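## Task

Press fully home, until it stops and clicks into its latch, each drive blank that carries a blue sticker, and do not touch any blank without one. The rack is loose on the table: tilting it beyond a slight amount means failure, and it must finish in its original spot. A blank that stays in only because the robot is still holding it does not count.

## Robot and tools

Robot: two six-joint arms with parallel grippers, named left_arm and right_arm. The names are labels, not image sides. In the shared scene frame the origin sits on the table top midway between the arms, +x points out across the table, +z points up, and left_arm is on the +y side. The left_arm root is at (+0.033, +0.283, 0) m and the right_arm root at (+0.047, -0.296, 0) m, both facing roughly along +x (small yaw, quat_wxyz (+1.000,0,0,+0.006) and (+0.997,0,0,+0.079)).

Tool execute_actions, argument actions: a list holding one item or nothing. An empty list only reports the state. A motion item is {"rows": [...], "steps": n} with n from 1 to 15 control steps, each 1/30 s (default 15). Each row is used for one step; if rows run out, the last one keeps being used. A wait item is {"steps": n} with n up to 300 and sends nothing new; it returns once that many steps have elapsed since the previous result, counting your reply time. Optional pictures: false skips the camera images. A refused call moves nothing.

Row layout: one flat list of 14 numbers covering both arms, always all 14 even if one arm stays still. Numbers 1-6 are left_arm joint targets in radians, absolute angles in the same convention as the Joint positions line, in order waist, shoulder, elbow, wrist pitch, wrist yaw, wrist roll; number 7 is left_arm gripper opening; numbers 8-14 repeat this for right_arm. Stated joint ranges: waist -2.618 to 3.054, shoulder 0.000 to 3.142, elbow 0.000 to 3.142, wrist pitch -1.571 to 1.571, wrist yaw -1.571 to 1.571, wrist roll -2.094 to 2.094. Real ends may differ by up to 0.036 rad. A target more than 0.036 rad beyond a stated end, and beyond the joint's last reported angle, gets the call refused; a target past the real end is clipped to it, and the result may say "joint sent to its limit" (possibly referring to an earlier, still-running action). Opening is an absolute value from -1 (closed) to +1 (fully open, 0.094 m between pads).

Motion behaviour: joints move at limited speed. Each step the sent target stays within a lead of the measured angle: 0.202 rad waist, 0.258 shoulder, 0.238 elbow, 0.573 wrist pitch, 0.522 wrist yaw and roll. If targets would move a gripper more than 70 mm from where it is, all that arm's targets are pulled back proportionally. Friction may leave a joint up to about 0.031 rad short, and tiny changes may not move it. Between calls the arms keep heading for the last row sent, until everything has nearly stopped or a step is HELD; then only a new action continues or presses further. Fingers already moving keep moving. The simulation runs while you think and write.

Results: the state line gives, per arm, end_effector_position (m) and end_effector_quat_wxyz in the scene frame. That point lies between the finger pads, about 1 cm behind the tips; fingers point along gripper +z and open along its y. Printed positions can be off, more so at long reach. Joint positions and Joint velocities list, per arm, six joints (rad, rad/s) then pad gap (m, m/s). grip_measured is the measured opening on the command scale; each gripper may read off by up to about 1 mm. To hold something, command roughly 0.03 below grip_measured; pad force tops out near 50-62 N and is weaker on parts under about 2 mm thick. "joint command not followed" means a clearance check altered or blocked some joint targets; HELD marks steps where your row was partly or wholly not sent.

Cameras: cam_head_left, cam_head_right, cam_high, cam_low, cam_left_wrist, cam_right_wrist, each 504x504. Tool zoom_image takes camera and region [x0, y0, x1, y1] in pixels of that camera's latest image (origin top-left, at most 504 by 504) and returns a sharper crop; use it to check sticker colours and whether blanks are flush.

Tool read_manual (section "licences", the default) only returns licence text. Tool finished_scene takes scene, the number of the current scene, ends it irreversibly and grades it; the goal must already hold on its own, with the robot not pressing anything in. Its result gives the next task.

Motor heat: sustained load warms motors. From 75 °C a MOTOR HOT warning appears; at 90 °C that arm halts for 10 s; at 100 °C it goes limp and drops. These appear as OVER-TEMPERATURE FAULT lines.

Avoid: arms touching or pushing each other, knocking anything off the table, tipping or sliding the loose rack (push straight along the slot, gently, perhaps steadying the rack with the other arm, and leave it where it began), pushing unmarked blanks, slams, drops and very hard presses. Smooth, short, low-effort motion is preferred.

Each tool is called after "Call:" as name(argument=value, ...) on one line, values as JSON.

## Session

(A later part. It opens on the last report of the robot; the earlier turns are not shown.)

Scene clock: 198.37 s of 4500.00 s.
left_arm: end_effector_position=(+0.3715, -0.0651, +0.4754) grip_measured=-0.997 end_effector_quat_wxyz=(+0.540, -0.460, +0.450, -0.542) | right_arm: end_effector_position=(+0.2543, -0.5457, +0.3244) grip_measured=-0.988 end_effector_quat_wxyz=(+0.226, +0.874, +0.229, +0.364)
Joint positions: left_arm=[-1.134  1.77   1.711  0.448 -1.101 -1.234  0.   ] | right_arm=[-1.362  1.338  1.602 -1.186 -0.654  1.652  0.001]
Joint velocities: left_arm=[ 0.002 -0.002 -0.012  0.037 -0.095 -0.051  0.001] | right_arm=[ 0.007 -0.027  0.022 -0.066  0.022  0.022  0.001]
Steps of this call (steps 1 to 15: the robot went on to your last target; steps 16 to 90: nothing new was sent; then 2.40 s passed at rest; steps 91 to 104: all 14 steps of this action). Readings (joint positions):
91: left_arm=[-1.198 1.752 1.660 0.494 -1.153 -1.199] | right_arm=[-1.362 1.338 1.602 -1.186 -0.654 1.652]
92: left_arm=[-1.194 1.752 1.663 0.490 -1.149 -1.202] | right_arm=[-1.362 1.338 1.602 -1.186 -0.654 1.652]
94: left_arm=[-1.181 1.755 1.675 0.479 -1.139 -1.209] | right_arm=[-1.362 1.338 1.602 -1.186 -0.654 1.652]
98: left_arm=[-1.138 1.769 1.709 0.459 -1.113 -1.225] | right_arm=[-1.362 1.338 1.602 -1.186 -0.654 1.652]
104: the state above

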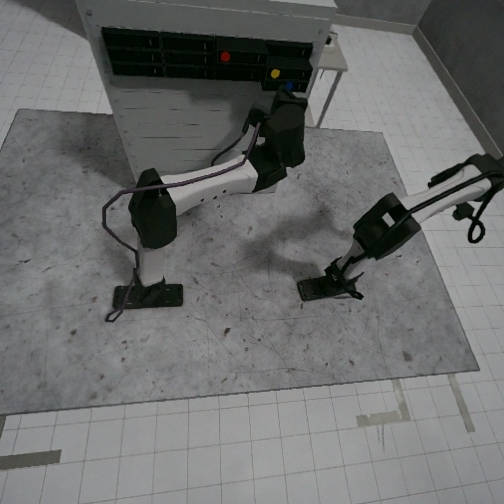

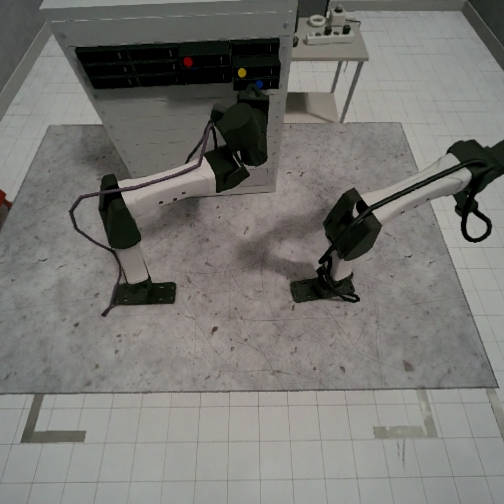

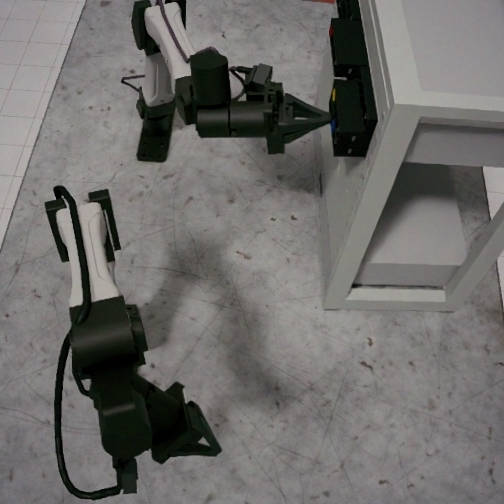

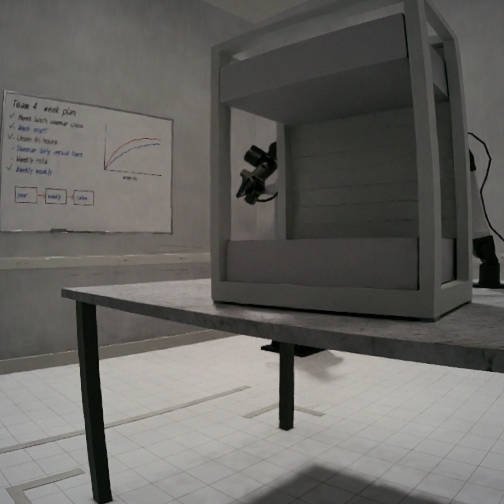

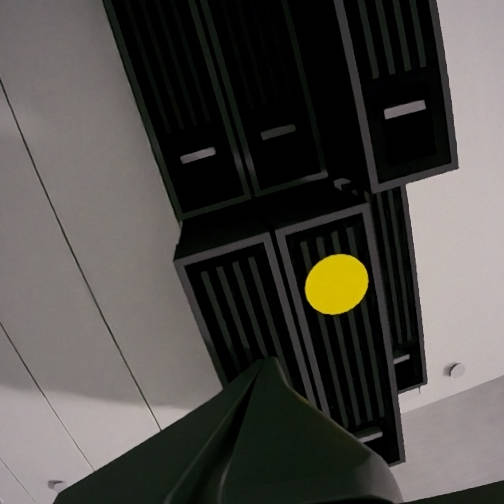

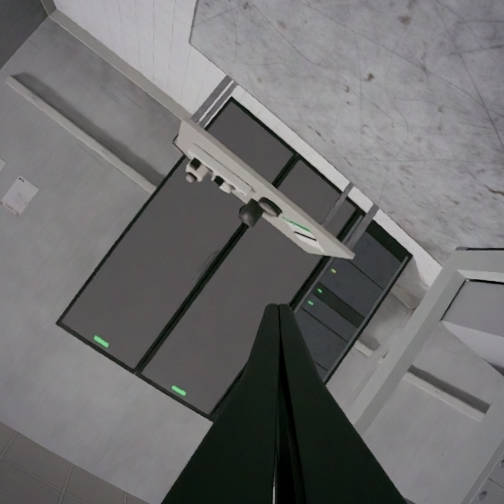

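Call:
execute_actions(actions=[{"rows":[[-1.134,1.78,1.66,0.43,-1.1,-1.24,-1,-1.362,1.338,1.602,-1.186,-0.654,1.652,-1]],"steps":12}])

Scene clock: 201.97 s of 4500.00 s.
left_arm: end_effector_position=(+0.3724, -0.0681, +0.4661) grip_measured=-0.997 end_effector_quat_wxyz=(+0.542, -0.456, +0.459, -0.536) | right_arm: end_effector_position=(+0.2543, -0.5457, +0.3244) grip_measured=-0.988 end_effector_quat_wxyz=(+0.226, +0.874, +0.229, +0.364)
Joint positions: left_arm=[-1.135  1.77   1.687  0.446 -1.097 -1.236  0.   ] | right_arm=[-1.362  1.338  1.602 -1.186 -0.654  1.652  0.001]
Joint velocities: left_arm=[-0.007 -0.017 -0.012 -0.037 -0.022 -0.051  0.001] | right_arm=[-0.007  0.012  0.002  0.051 -0.125 -0.037 -0.001]
Steps of this call (steps 1 to 15: the robot went on to your last target; steps 16 to 90: nothing new was sent; then 0.20 s passed at rest; steps 91 to 102: all 12 steps of this action). Readings (joint positions):
91: left_arm=[-1.134 1.770 1.707 0.445 -1.097 -1.236] | right_arm=[-1.362 1.338 1.602 -1.186 -0.654 1.652]
92: left_arm=[-1.134 1.770 1.702 0.446 -1.097 -1.236] | right_arm=[-1.362 1.338 1.602 -1.186 -0.654 1.652]
94: left_arm=[-1.134 1.770 1.691 0.446 -1.097 -1.236] | right_arm=[-1.362 1.338 1.602 -1.186 -0.654 1.652]
98: left_arm=[-1.135 1.770 1.687 0.446 -1.097 -1.236] | right_arm=[-1.362 1.338 1.602 -1.186 -0.654 1.652]
102: the state above

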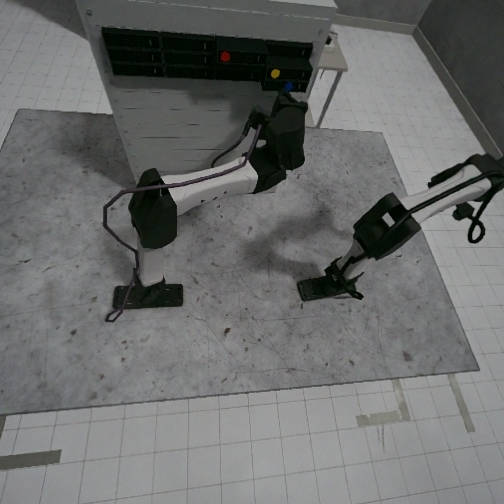

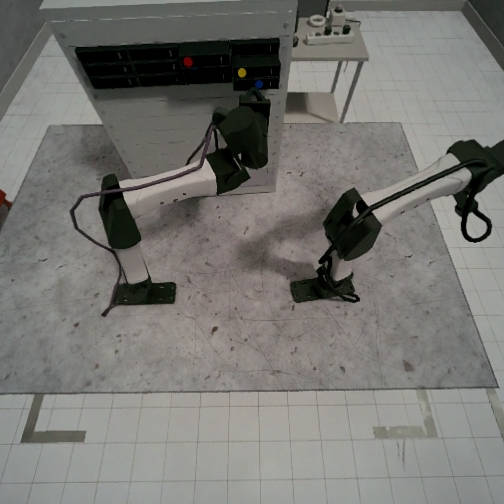

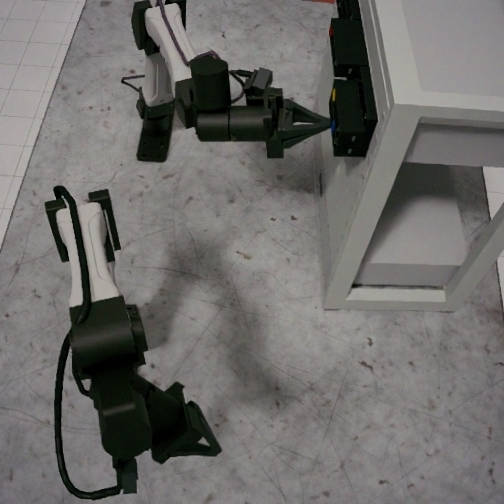

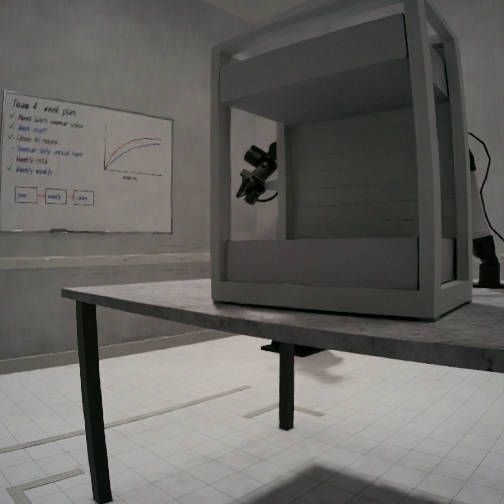

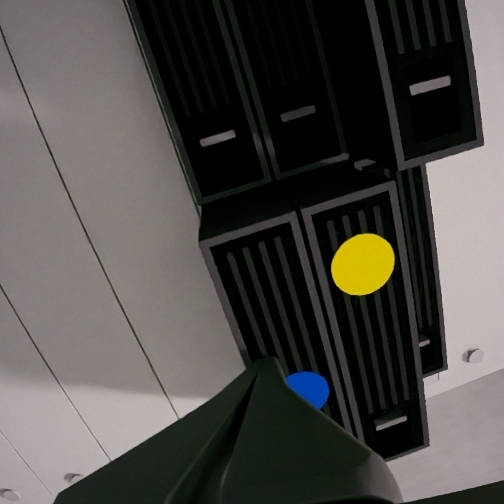

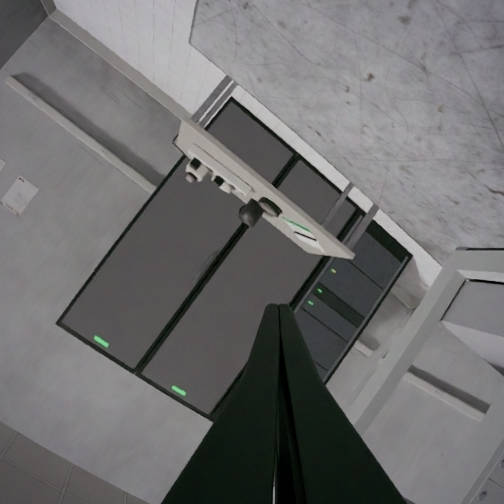

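Call:
execute_actions(actions=[{"rows":[[-1.10,1.815,1.72,0.42,-1.07,-1.26,-1,-1.362,1.338,1.602,-1.186,-0.654,1.652,-1],[-1.10,1.815,1.72,0.42,-1.07,-1.26,-1,-1.362,1.338,1.602,-1.186,-0.654,1.652,-1],[-1.10,1.815,1.72,0.42,-1.07,-1.26,-1,-1.362,1.338,1.602,-1.186,-0.654,1.652,-1],[-1.10,1.815,1.72,0.42,-1.07,-1.26,-1,-1.362,1.338,1.602,-1.186,-0.654,1.652,-1],[-1.08,1.83,1.745,0.40,-1.05,-1.275,-1,-1.362,1.338,1.602,-1.186,-0.654,1.652,-1],[-1.08,1.83,1.745,0.40,-1.05,-1.275,-1,-1.362,1.338,1.602,-1.186,-0.654,1.652,-1],[-1.08,1.83,1.745,0.40,-1.05,-1.275,-1,-1.362,1.338,1.602,-1.186,-0.654,1.652,-1],[-1.08,1.83,1.745,0.40,-1.05,-1.275,-1,-1.362,1.338,1.602,-1.186,-0.654,1.652,-1],[-1.055,1.85,1.77,0.38,-1.025,-1.29,-1,-1.362,1.338,1.602,-1.186,-0.654,1.652,-1]],"steps":15}])

Scene clock: 210.57 s of 4500.00 s.
left_arm: end_effector_position=(+0.3969, -0.0683, +0.4702) grip_measured=-0.997 end_effector_quat_wxyz=(+0.539, -0.456, +0.452, -0.544) | right_arm: end_effector_position=(+0.2543, -0.5457, +0.3244) grip_measured=-0.988 end_effector_quat_wxyz=(+0.226, +0.874, +0.229, +0.364)
Joint positions: left_arm=[-1.078  1.815  1.756  0.409 -1.038 -1.276  0.   ] | right_arm=[-1.362  1.338  1.602 -1.186 -0.654  1.652  0.001]
Joint velocities: left_arm=[ 0.002 -0.002  0.002 -0.051  0.051 -0.066 -0.001] | right_arm=[-0.027  0.002  0.022 -0.022 -0.007 -0.051  0.   ]
Steps of this call (steps 1 to 15: the robot went on to your last target; steps 16 to 90: nothing new was sent; then 5.10 s passed at rest; steps 91 to 105: all 15 steps of this action). Readings (joint positions):
91: left_arm=[-1.133 1.771 1.691 0.445 -1.096 -1.239] | right_arm=[-1.362 1.338 1.602 -1.186 -0.654 1.652]
92: left_arm=[-1.132 1.774 1.697 0.443 -1.093 -1.241] | right_arm=[-1.362 1.338 1.602 -1.186 -0.654 1.652]
94: left_arm=[-1.127 1.779 1.702 0.442 -1.090 -1.245] | right_arm=[-1.362 1.338 1.602 -1.186 -0.654 1.652]
98: left_arm=[-1.109 1.795 1.727 0.428 -1.073 -1.257] | right_arm=[-1.362 1.338 1.602 -1.186 -0.654 1.652]
105: the state above

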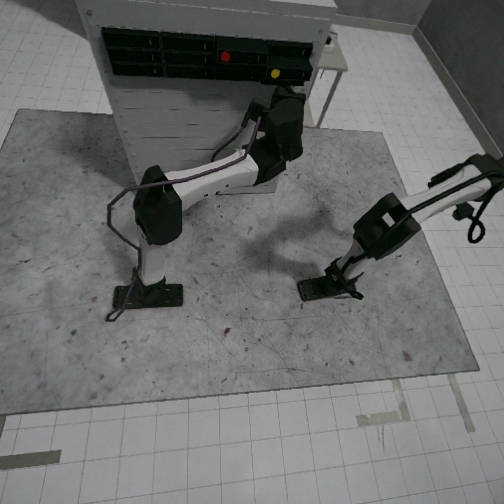

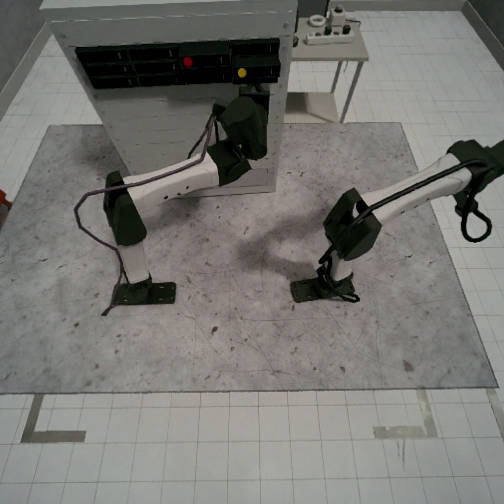

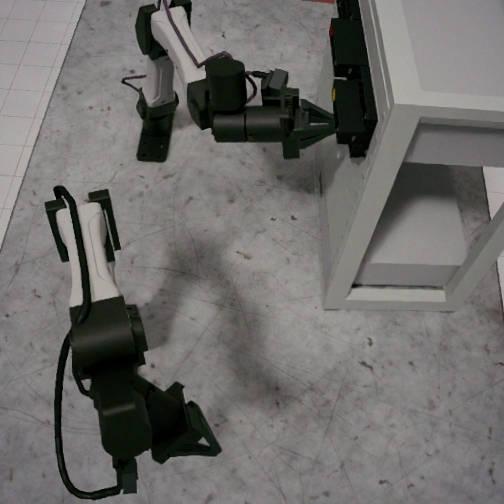

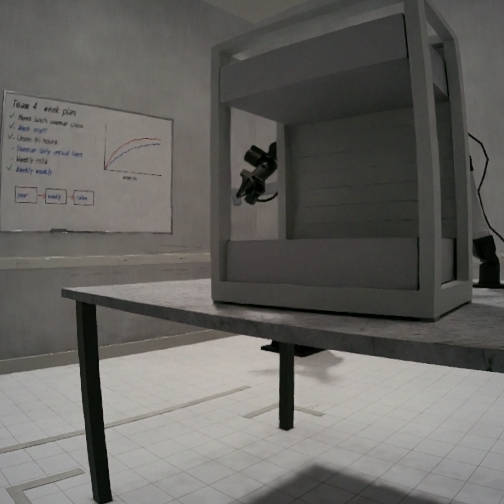

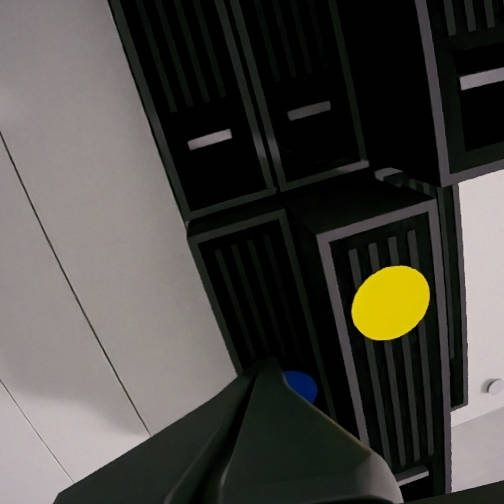

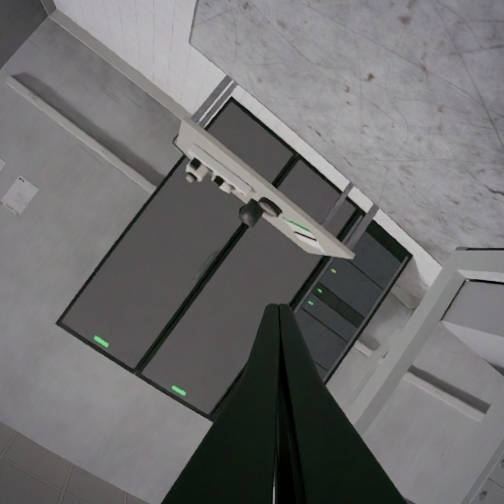

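Nearly in. Push a little more via shoulder and waist, not raising.

Call:
execute_actions(actions=[{"rows":[[-1.045,1.87,1.76,0.39,-1.03,-1.29,-1,-1.362,1.338,1.602,-1.186,-0.654,1.652,-1]],"steps":14}])

Scene clock: 217.60 s of 4500.00 s.
left_arm: end_effector_position=(+0.3991, -0.0687, +0.4689) grip_measured=-0.997 end_effector_quat_wxyz=(+0.538, -0.458, +0.450, -0.546) | right_arm: end_effector_position=(+0.2543, -0.5457, +0.3244) grip_measured=-0.988 end_effector_quat_wxyz=(+0.226, +0.874, +0.229, +0.364)
Joint positions: left_arm=[-1.075  1.822  1.757  0.416 -1.036 -1.281  0.   ] | right_arm=[-1.362  1.338  1.602 -1.186 -0.654  1.652  0.001]
Joint velocities: left_arm=[ 0.002 -0.007  0.002  0.022  0.066 -0.007  0.   ] | right_arm=[-0.002 -0.017 -0.017  0.051 -0.007  0.051 -0.001]
Steps of this call (steps 1 to 15: the robot went on to your last target; steps 16 to 90: nothing new was sent; then 3.57 s passed at rest; steps 91 to 104: all 14 steps of this action). Readings (joint positions):
91: left_arm=[-1.078 1.817 1.757 0.407 -1.038 -1.281] | right_arm=[-1.362 1.338 1.602 -1.186 -0.654 1.652]
92: left_arm=[-1.076 1.818 1.757 0.410 -1.037 -1.281] | right_arm=[-1.362 1.338 1.602 -1.186 -0.654 1.652]
94: left_arm=[-1.075 1.821 1.757 0.414 -1.036 -1.281] | right_arm=[-1.362 1.338 1.602 -1.186 -0.654 1.652]
98: left_arm=[-1.075 1.822 1.757 0.416 -1.036 -1.281] | right_arm=[-1.362 1.338 1.602 -1.186 -0.654 1.652]
104: the state above

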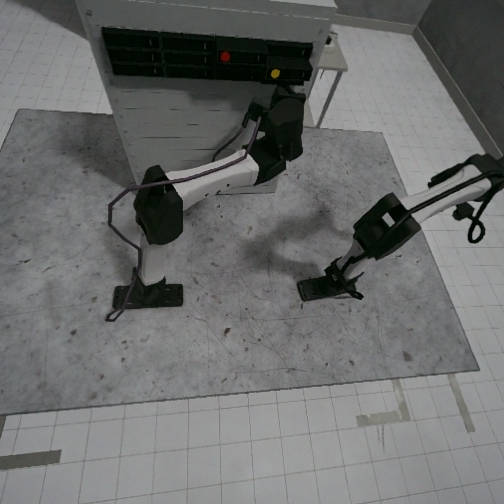

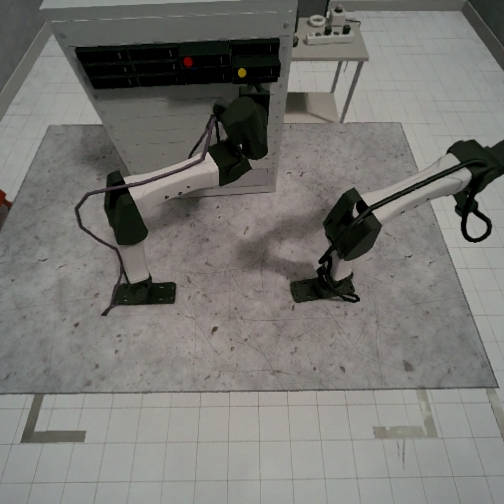

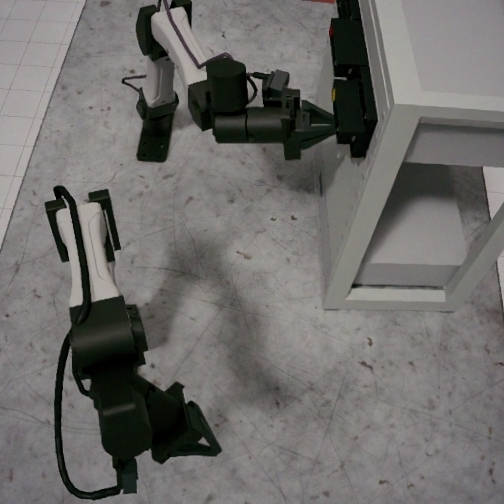

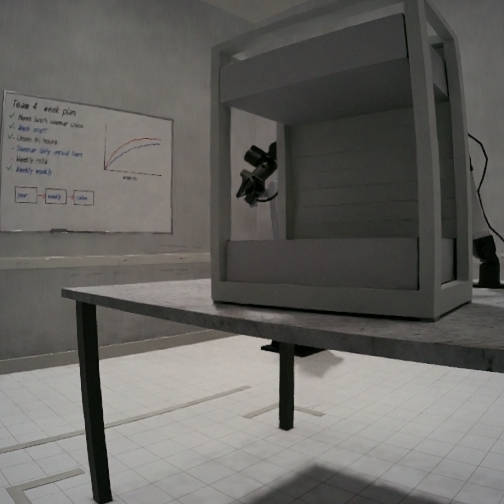

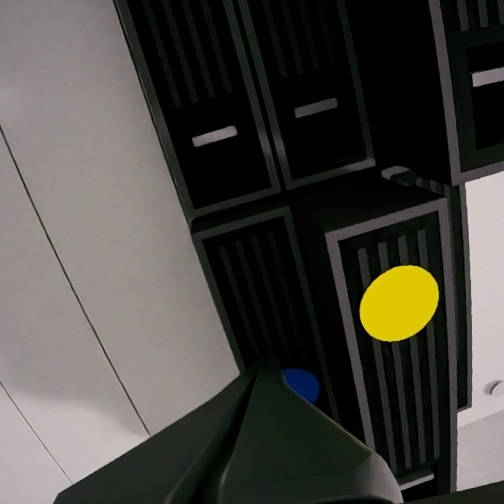

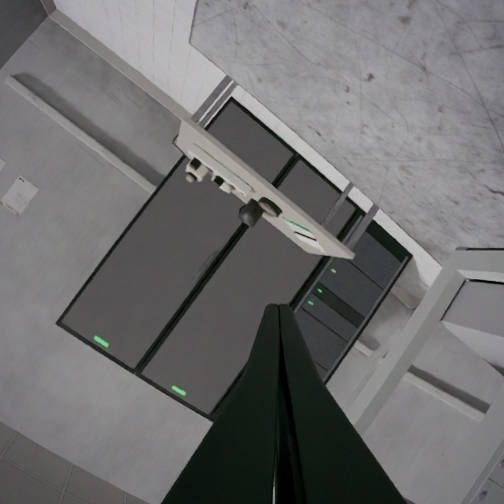

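Call:
execute_actions(actions=[{"rows":[[-1.09,1.82,1.74,0.41,-1.05,-1.27,-1,-1.362,1.338,1.602,-1.186,-0.654,1.652,-1],[-1.12,1.79,1.70,0.43,-1.08,-1.25,-1,-1.362,1.338,1.602,-1.186,-0.654,1.652,-1],[-1.16,1.76,1.66,0.46,-1.12,-1.23,-1,-1.362,1.338,1.602,-1.186,-0.654,1.652,-1],[-1.22,1.72,1.61,0.51,-1.18,-1.19,-1,-1.362,1.338,1.602,-1.186,-0.654,1.652,-1]],"steps":15}])

Call:
zoom_image(camera="cam_high", region=[300, 0, 420, 180])

Call:
zoom_image(camera="cam_left_wrist", region=[150, 100, 450, 400])

Scene clock: 224.00 s of 4500.00 s.
left_arm: end_effector_position=(+0.3346, -0.0757, +0.4677) grip_measured=-0.997 end_effector_quat_wxyz=(+0.529, -0.456, +0.461, -0.547) | right_arm: end_effector_position=(+0.2543, -0.5457, +0.3244) grip_measured=-0.988 end_effector_quat_wxyz=(+0.226, +0.874, +0.229, +0.364)
Joint positions: left_arm=[-1.229  1.728  1.634  0.506 -1.163 -1.202  0.   ] | right_arm=[-1.362  1.338  1.602 -1.186 -0.654  1.652  0.001]
Joint velocities: left_arm=[ 0.007  0.002 -0.007  0.022 -0.139  0.037 -0.   ] | right_arm=[ 0.007  0.017  0.007 -0.037 -0.051 -0.007 -0.001]
Steps of this call (steps 1 to 15: the robot went on to your last target; steps 16 to 90: nothing new was sent; then 2.90 s passed at rest; steps 91 to 105: all 15 steps of this action). Readings (joint positions):
91: left_arm=[-1.077 1.822 1.757 0.418 -1.038 -1.280] | right_arm=[-1.362 1.338 1.602 -1.186 -0.654 1.652]
92: left_arm=[-1.082 1.819 1.751 0.421 -1.042 -1.277] | right_arm=[-1.362 1.338 1.602 -1.186 -0.654 1.652]
94: left_arm=[-1.114 1.791 1.697 0.441 -1.075 -1.257] | right_arm=[-1.362 1.338 1.602 -1.186 -0.654 1.652]
98: left_arm=[-1.222 1.743 1.634 0.473 -1.132 -1.222] | right_arm=[-1.362 1.338 1.602 -1.186 -0.654 1.652]
105: the state above

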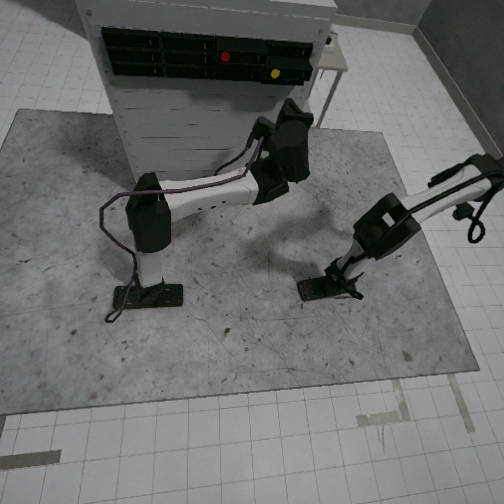

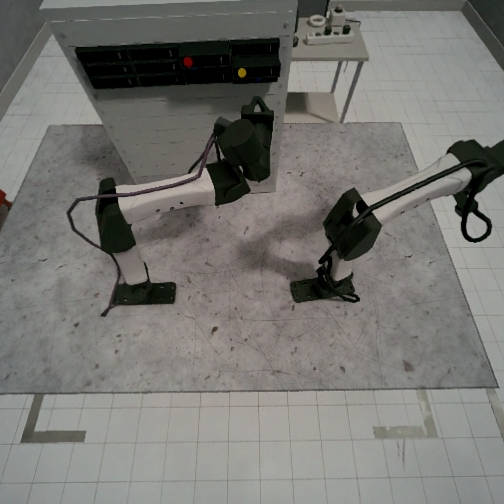

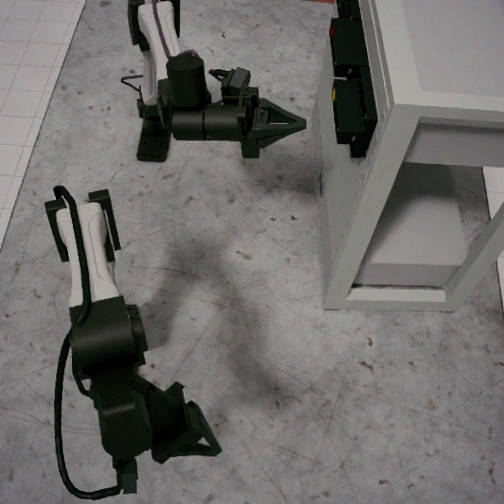

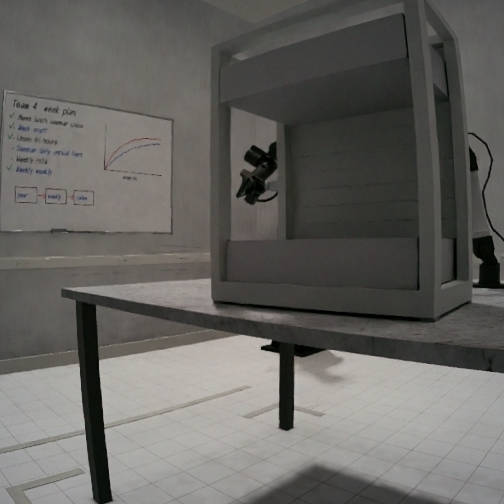

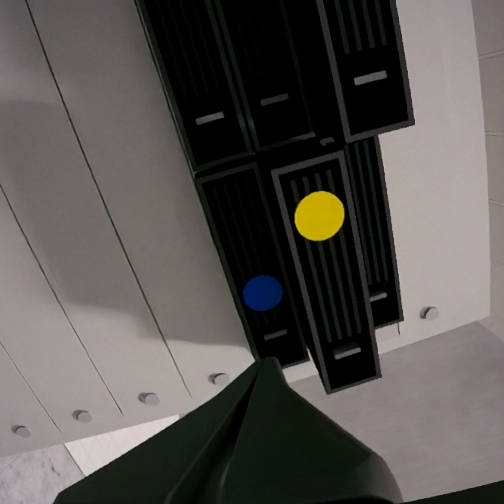

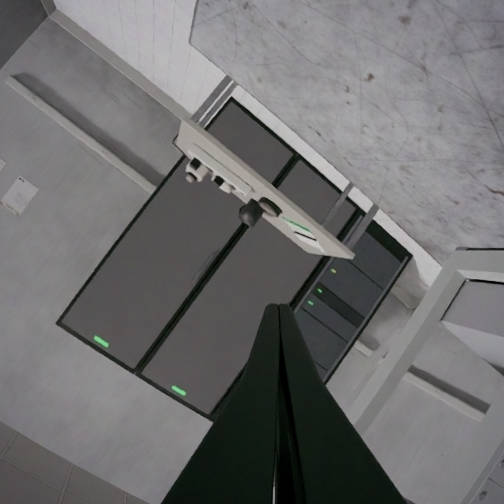

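Region (300, 0, 420, 180) of cam_high's 504x504 image, scaled by 2.800, with more detail than that image has.

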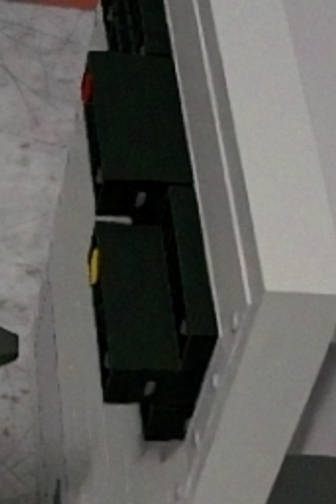

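Region (150, 100, 450, 400) of cam_left_wrist's 504x504 image, scaled by 1.680, with more detail than that image has.

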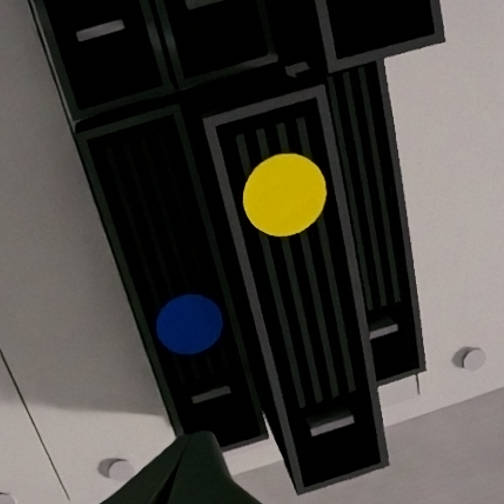

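Call:
zoom_image(camera="cam_head_left", region=[190, 20, 330, 110])

Region (190, 20, 330, 110) of cam_head_left's 504x504 image, scaled by 3.600, with more detail than that image has; it fills the top 324 rows of this view, and the rest is white.

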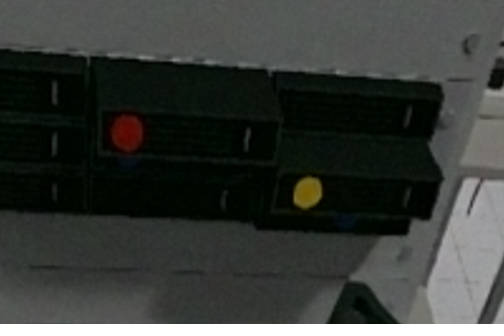

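Call:
execute_actions(actions=[{"rows":[[-1.19,1.76,1.635,0.48,-1.15,-1.21,-1,-1.362,1.338,1.602,-1.186,-0.654,1.652,-1],[-1.19,1.76,1.635,0.48,-1.15,-1.21,-1,-1.362,1.338,1.602,-1.186,-0.654,1.652,-1],[-1.15,1.79,1.66,0.45,-1.11,-1.24,-1,-1.362,1.338,1.602,-1.186,-0.654,1.652,-1],[-1.15,1.79,1.66,0.45,-1.11,-1.24,-1,-1.362,1.338,1.602,-1.186,-0.654,1.652,-1],[-1.15,1.79,1.66,0.45,-1.11,-1.24,-1,-1.362,1.338,1.602,-1.186,-0.654,1.652,-1],[-1.12,1.815,1.69,0.435,-1.08,-1.255,-1,-1.362,1.338,1.602,-1.186,-0.654,1.652,-1],[-1.12,1.815,1.69,0.435,-1.08,-1.255,-1,-1.362,1.338,1.602,-1.186,-0.654,1.652,-1],[-1.12,1.815,1.69,0.435,-1.08,-1.255,-1,-1.362,1.338,1.602,-1.186,-0.654,1.652,-1],[-1.095,1.835,1.72,0.425,-1.055,-1.27,-1,-1.362,1.338,1.602,-1.186,-0.654,1.652,-1]],"steps":15}])

Scene clock: 242.30 s of 4500.00 s.
left_arm: end_effector_position=(+0.3912, -0.0735, +0.4510) grip_measured=-0.997 end_effector_quat_wxyz=(+0.546, -0.456, +0.465, -0.527) | right_arm: end_effector_position=(+0.2543, -0.5457, +0.3244) grip_measured=-0.988 end_effector_quat_wxyz=(+0.226, +0.874, +0.229, +0.364)
Joint positions: left_arm=[-1.1    1.816  1.7    0.442 -1.073 -1.255  0.   ] | right_arm=[-1.362  1.338  1.602 -1.186 -0.654  1.652  0.001]
Joint velocities: left_arm=[ 0.002  0.012  0.012  0.007  0.095 -0.081 -0.   ] | right_arm=[-0.002 -0.007  0.002 -0.007 -0.037 -0.022  0.001]
Steps of this call (steps 1 to 15: the robot went on to your last target; steps 16 to 90: nothing new was sent; then 14.80 s passed at rest; steps 91 to 105: all 15 steps of this action). Readings (joint positions):
91: left_arm=[-1.226 1.728 1.634 0.506 -1.169 -1.198] | right_arm=[-1.362 1.338 1.602 -1.186 -0.654 1.652]
92: left_arm=[-1.220 1.728 1.634 0.505 -1.165 -1.199] | right_arm=[-1.362 1.338 1.602 -1.186 -0.654 1.652]
94: left_arm=[-1.194 1.738 1.644 0.496 -1.148 -1.209] | right_arm=[-1.362 1.338 1.602 -1.186 -0.654 1.652]
98: left_arm=[-1.135 1.777 1.671 0.474 -1.116 -1.229] | right_arm=[-1.362 1.338 1.602 -1.186 -0.654 1.652]
105: the state above

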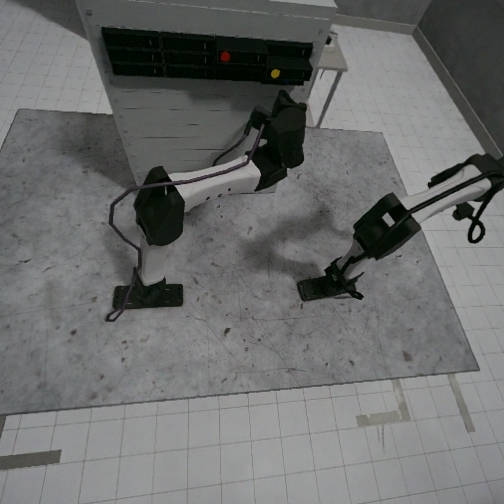

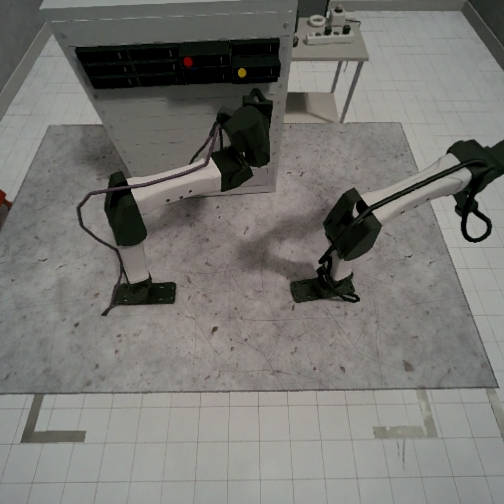

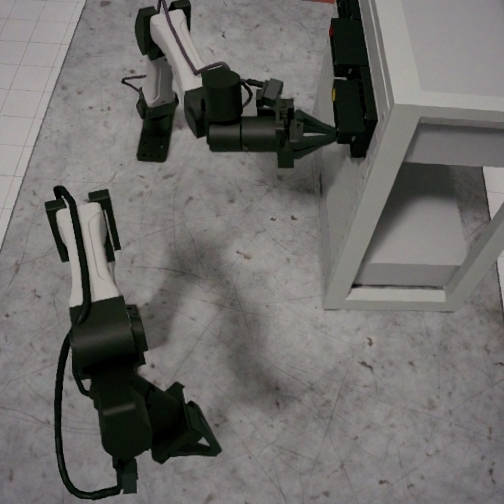

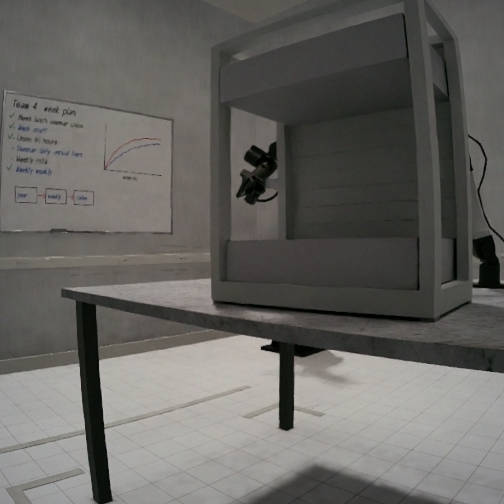

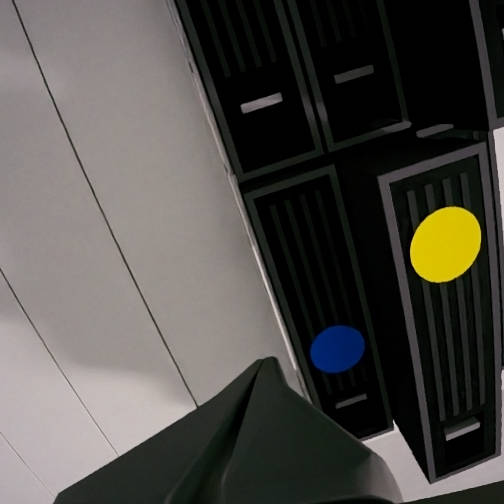

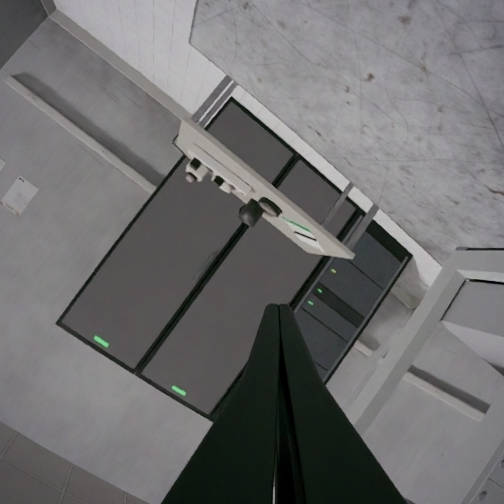

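Call:
execute_actions(actions=[{"rows":[[-1.10,1.80,1.74,0.43,-1.07,-1.26,-1,-1.362,1.338,1.602,-1.186,-0.654,1.652,-1]],"steps":12}])

Scene clock: 246.63 s of 4500.00 s.
left_arm: end_effector_position=(+0.3901, -0.0734, +0.4616) grip_measured=-0.997 end_effector_quat_wxyz=(+0.541, -0.456, +0.457, -0.539) | right_arm: end_effector_position=(+0.2543, -0.5457, +0.3244) grip_measured=-0.988 end_effector_quat_wxyz=(+0.226, +0.874, +0.229, +0.364)
Joint positions: left_arm=[-1.1    1.816  1.727  0.438 -1.062 -1.261  0.   ] | right_arm=[-1.362  1.338  1.602 -1.186 -0.654  1.652  0.001]
Joint velocities: left_arm=[-0.002 -0.022 -0.002  0.022 -0.081 -0.022 -0.001] | right_arm=[-0.002 -0.032 -0.007 -0.051 -0.007  0.095  0.   ]
Steps of this call (steps 1 to 30: the robot went on to your last target; steps 31 to 90: nothing new was sent; then 0.93 s passed at rest; steps 91 to 102: all 12 steps of this action). Readings (joint positions):
91: left_arm=[-1.100 1.816 1.708 0.440 -1.062 -1.261] | right_arm=[-1.362 1.338 1.602 -1.186 -0.654 1.652]
92: left_arm=[-1.100 1.816 1.713 0.438 -1.062 -1.261] | right_arm=[-1.362 1.338 1.602 -1.186 -0.654 1.652]
94: left_arm=[-1.100 1.816 1.722 0.438 -1.062 -1.261] | right_arm=[-1.362 1.338 1.602 -1.186 -0.654 1.652]
98: left_arm=[-1.100 1.816 1.727 0.438 -1.062 -1.261] | right_arm=[-1.362 1.338 1.602 -1.186 -0.654 1.652]
102: the state above

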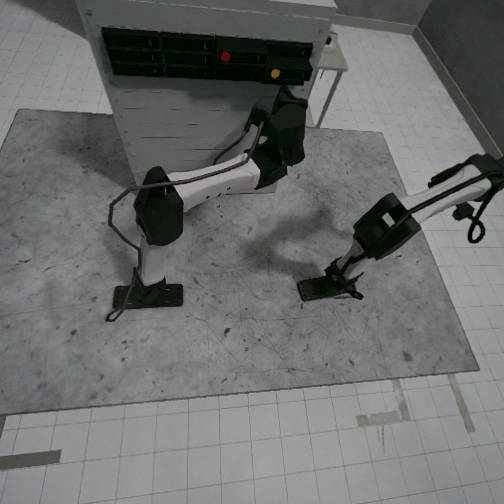

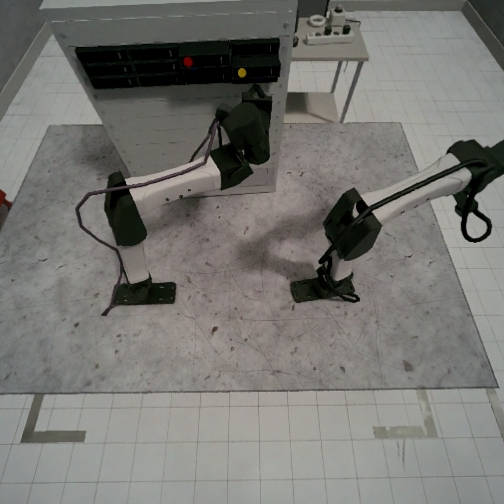

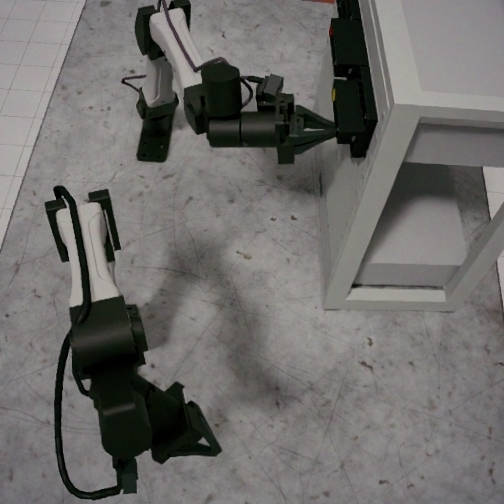

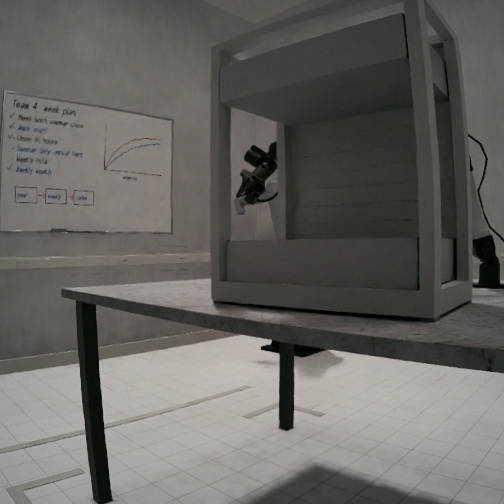

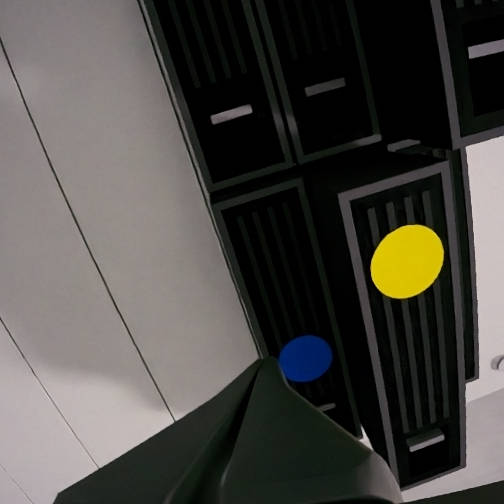

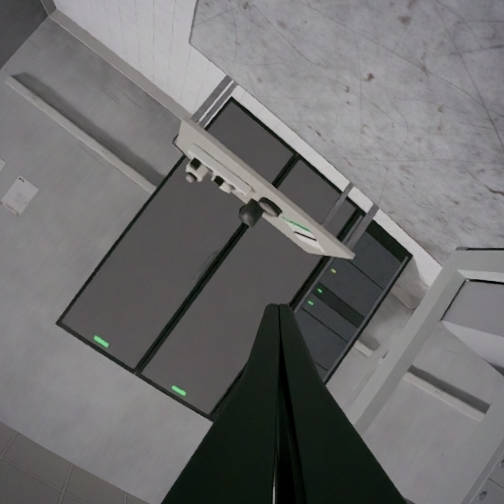

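Call:
execute_actions(actions=[{"rows":[[-1.10,1.81,1.76,0.43,-1.06,-1.265,-1,-1.362,1.338,1.602,-1.186,-0.654,1.652,-1],[-1.10,1.81,1.76,0.43,-1.06,-1.265,-1,-1.362,1.338,1.602,-1.186,-0.654,1.652,-1],[-1.10,1.81,1.76,0.43,-1.06,-1.265,-1,-1.362,1.338,1.602,-1.186,-0.654,1.652,-1],[-1.10,1.81,1.76,0.43,-1.06,-1.265,-1,-1.362,1.338,1.602,-1.186,-0.654,1.652,-1],[-1.10,1.81,1.76,0.43,-1.06,-1.265,-1,-1.362,1.338,1.602,-1.186,-0.654,1.652,-1],[-1.06,1.85,1.775,0.41,-1.04,-1.28,-1,-1.362,1.338,1.602,-1.186,-0.654,1.652,-1],[-1.06,1.85,1.775,0.41,-1.04,-1.28,-1,-1.362,1.338,1.602,-1.186,-0.654,1.652,-1],[-1.06,1.85,1.775,0.41,-1.04,-1.28,-1,-1.362,1.338,1.602,-1.186,-0.654,1.652,-1],[-1.01,1.90,1.80,0.39,-1.01,-1.29,-1,-1.362,1.338,1.602,-1.186,-0.654,1.652,-1]],"steps":15}])

Scene clock: 259.43 s of 4500.00 s.
left_arm: end_effector_position=(+0.4079, -0.0667, +0.4731) grip_measured=-0.998 end_effector_quat_wxyz=(+0.541, -0.461, +0.440, -0.549) | right_arm: end_effector_position=(+0.2543, -0.5457, +0.3244) grip_measured=-0.988 end_effector_quat_wxyz=(+0.226, +0.874, +0.229, +0.364)
Joint positions: left_arm=[-1.055  1.844  1.788  0.429 -1.028 -1.277  0.   ] | right_arm=[-1.362  1.338  1.602 -1.186 -0.654  1.652  0.001]
Joint velocities: left_arm=[-0.002 -0.007  0.002 -0.037  0.022 -0.066 -0.001] | right_arm=[-0.002 -0.002 -0.012 -0.066  0.022  0.007 -0.001]
Steps of this call (steps 1 to 15: the robot went on to your last target; steps 16 to 90: nothing new was sent; then 9.30 s passed at rest; steps 91 to 105: all 15 steps of this action). Readings (joint positions):
91: left_arm=[-1.100 1.816 1.730 0.437 -1.062 -1.261] | right_arm=[-1.362 1.338 1.602 -1.186 -0.654 1.652]
92: left_arm=[-1.100 1.816 1.734 0.436 -1.062 -1.261] | right_arm=[-1.362 1.338 1.602 -1.186 -0.654 1.652]
94: left_arm=[-1.100 1.816 1.742 0.436 -1.062 -1.261] | right_arm=[-1.362 1.338 1.602 -1.186 -0.654 1.652]
98: left_arm=[-1.085 1.819 1.758 0.432 -1.053 -1.266] | right_arm=[-1.362 1.338 1.602 -1.186 -0.654 1.652]
105: the state above

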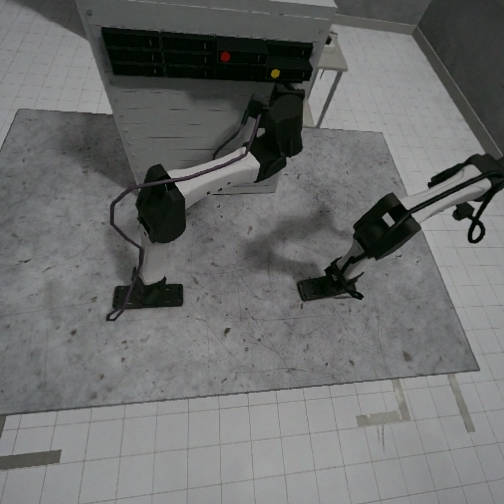

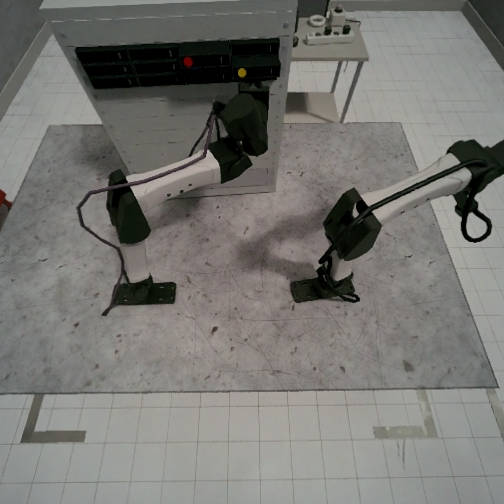

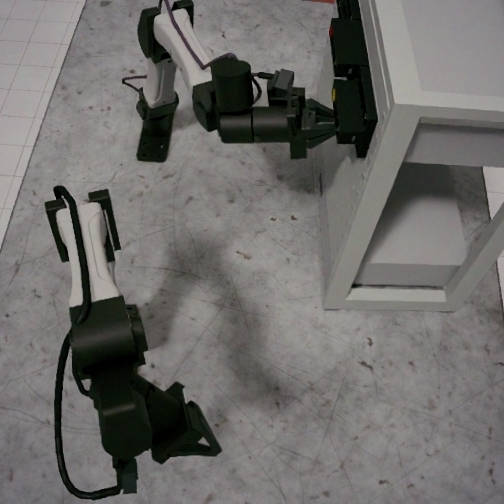

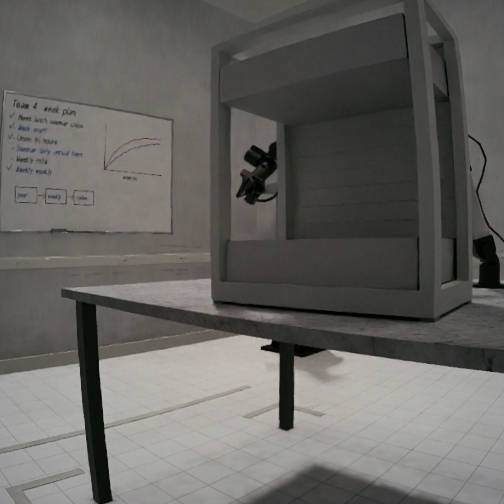

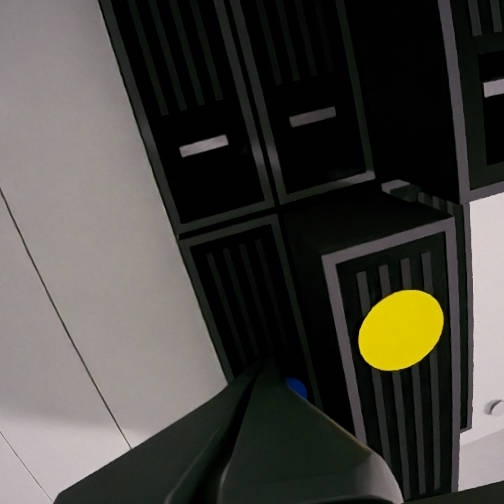

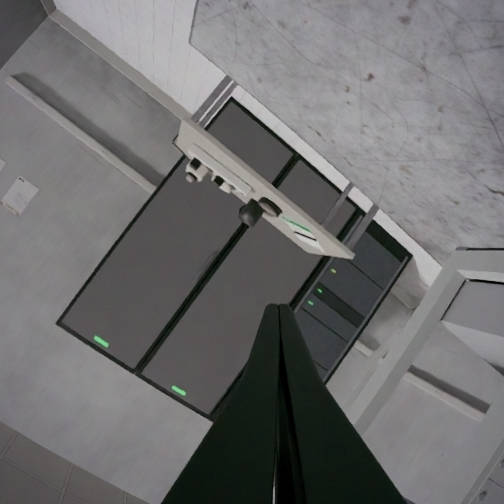

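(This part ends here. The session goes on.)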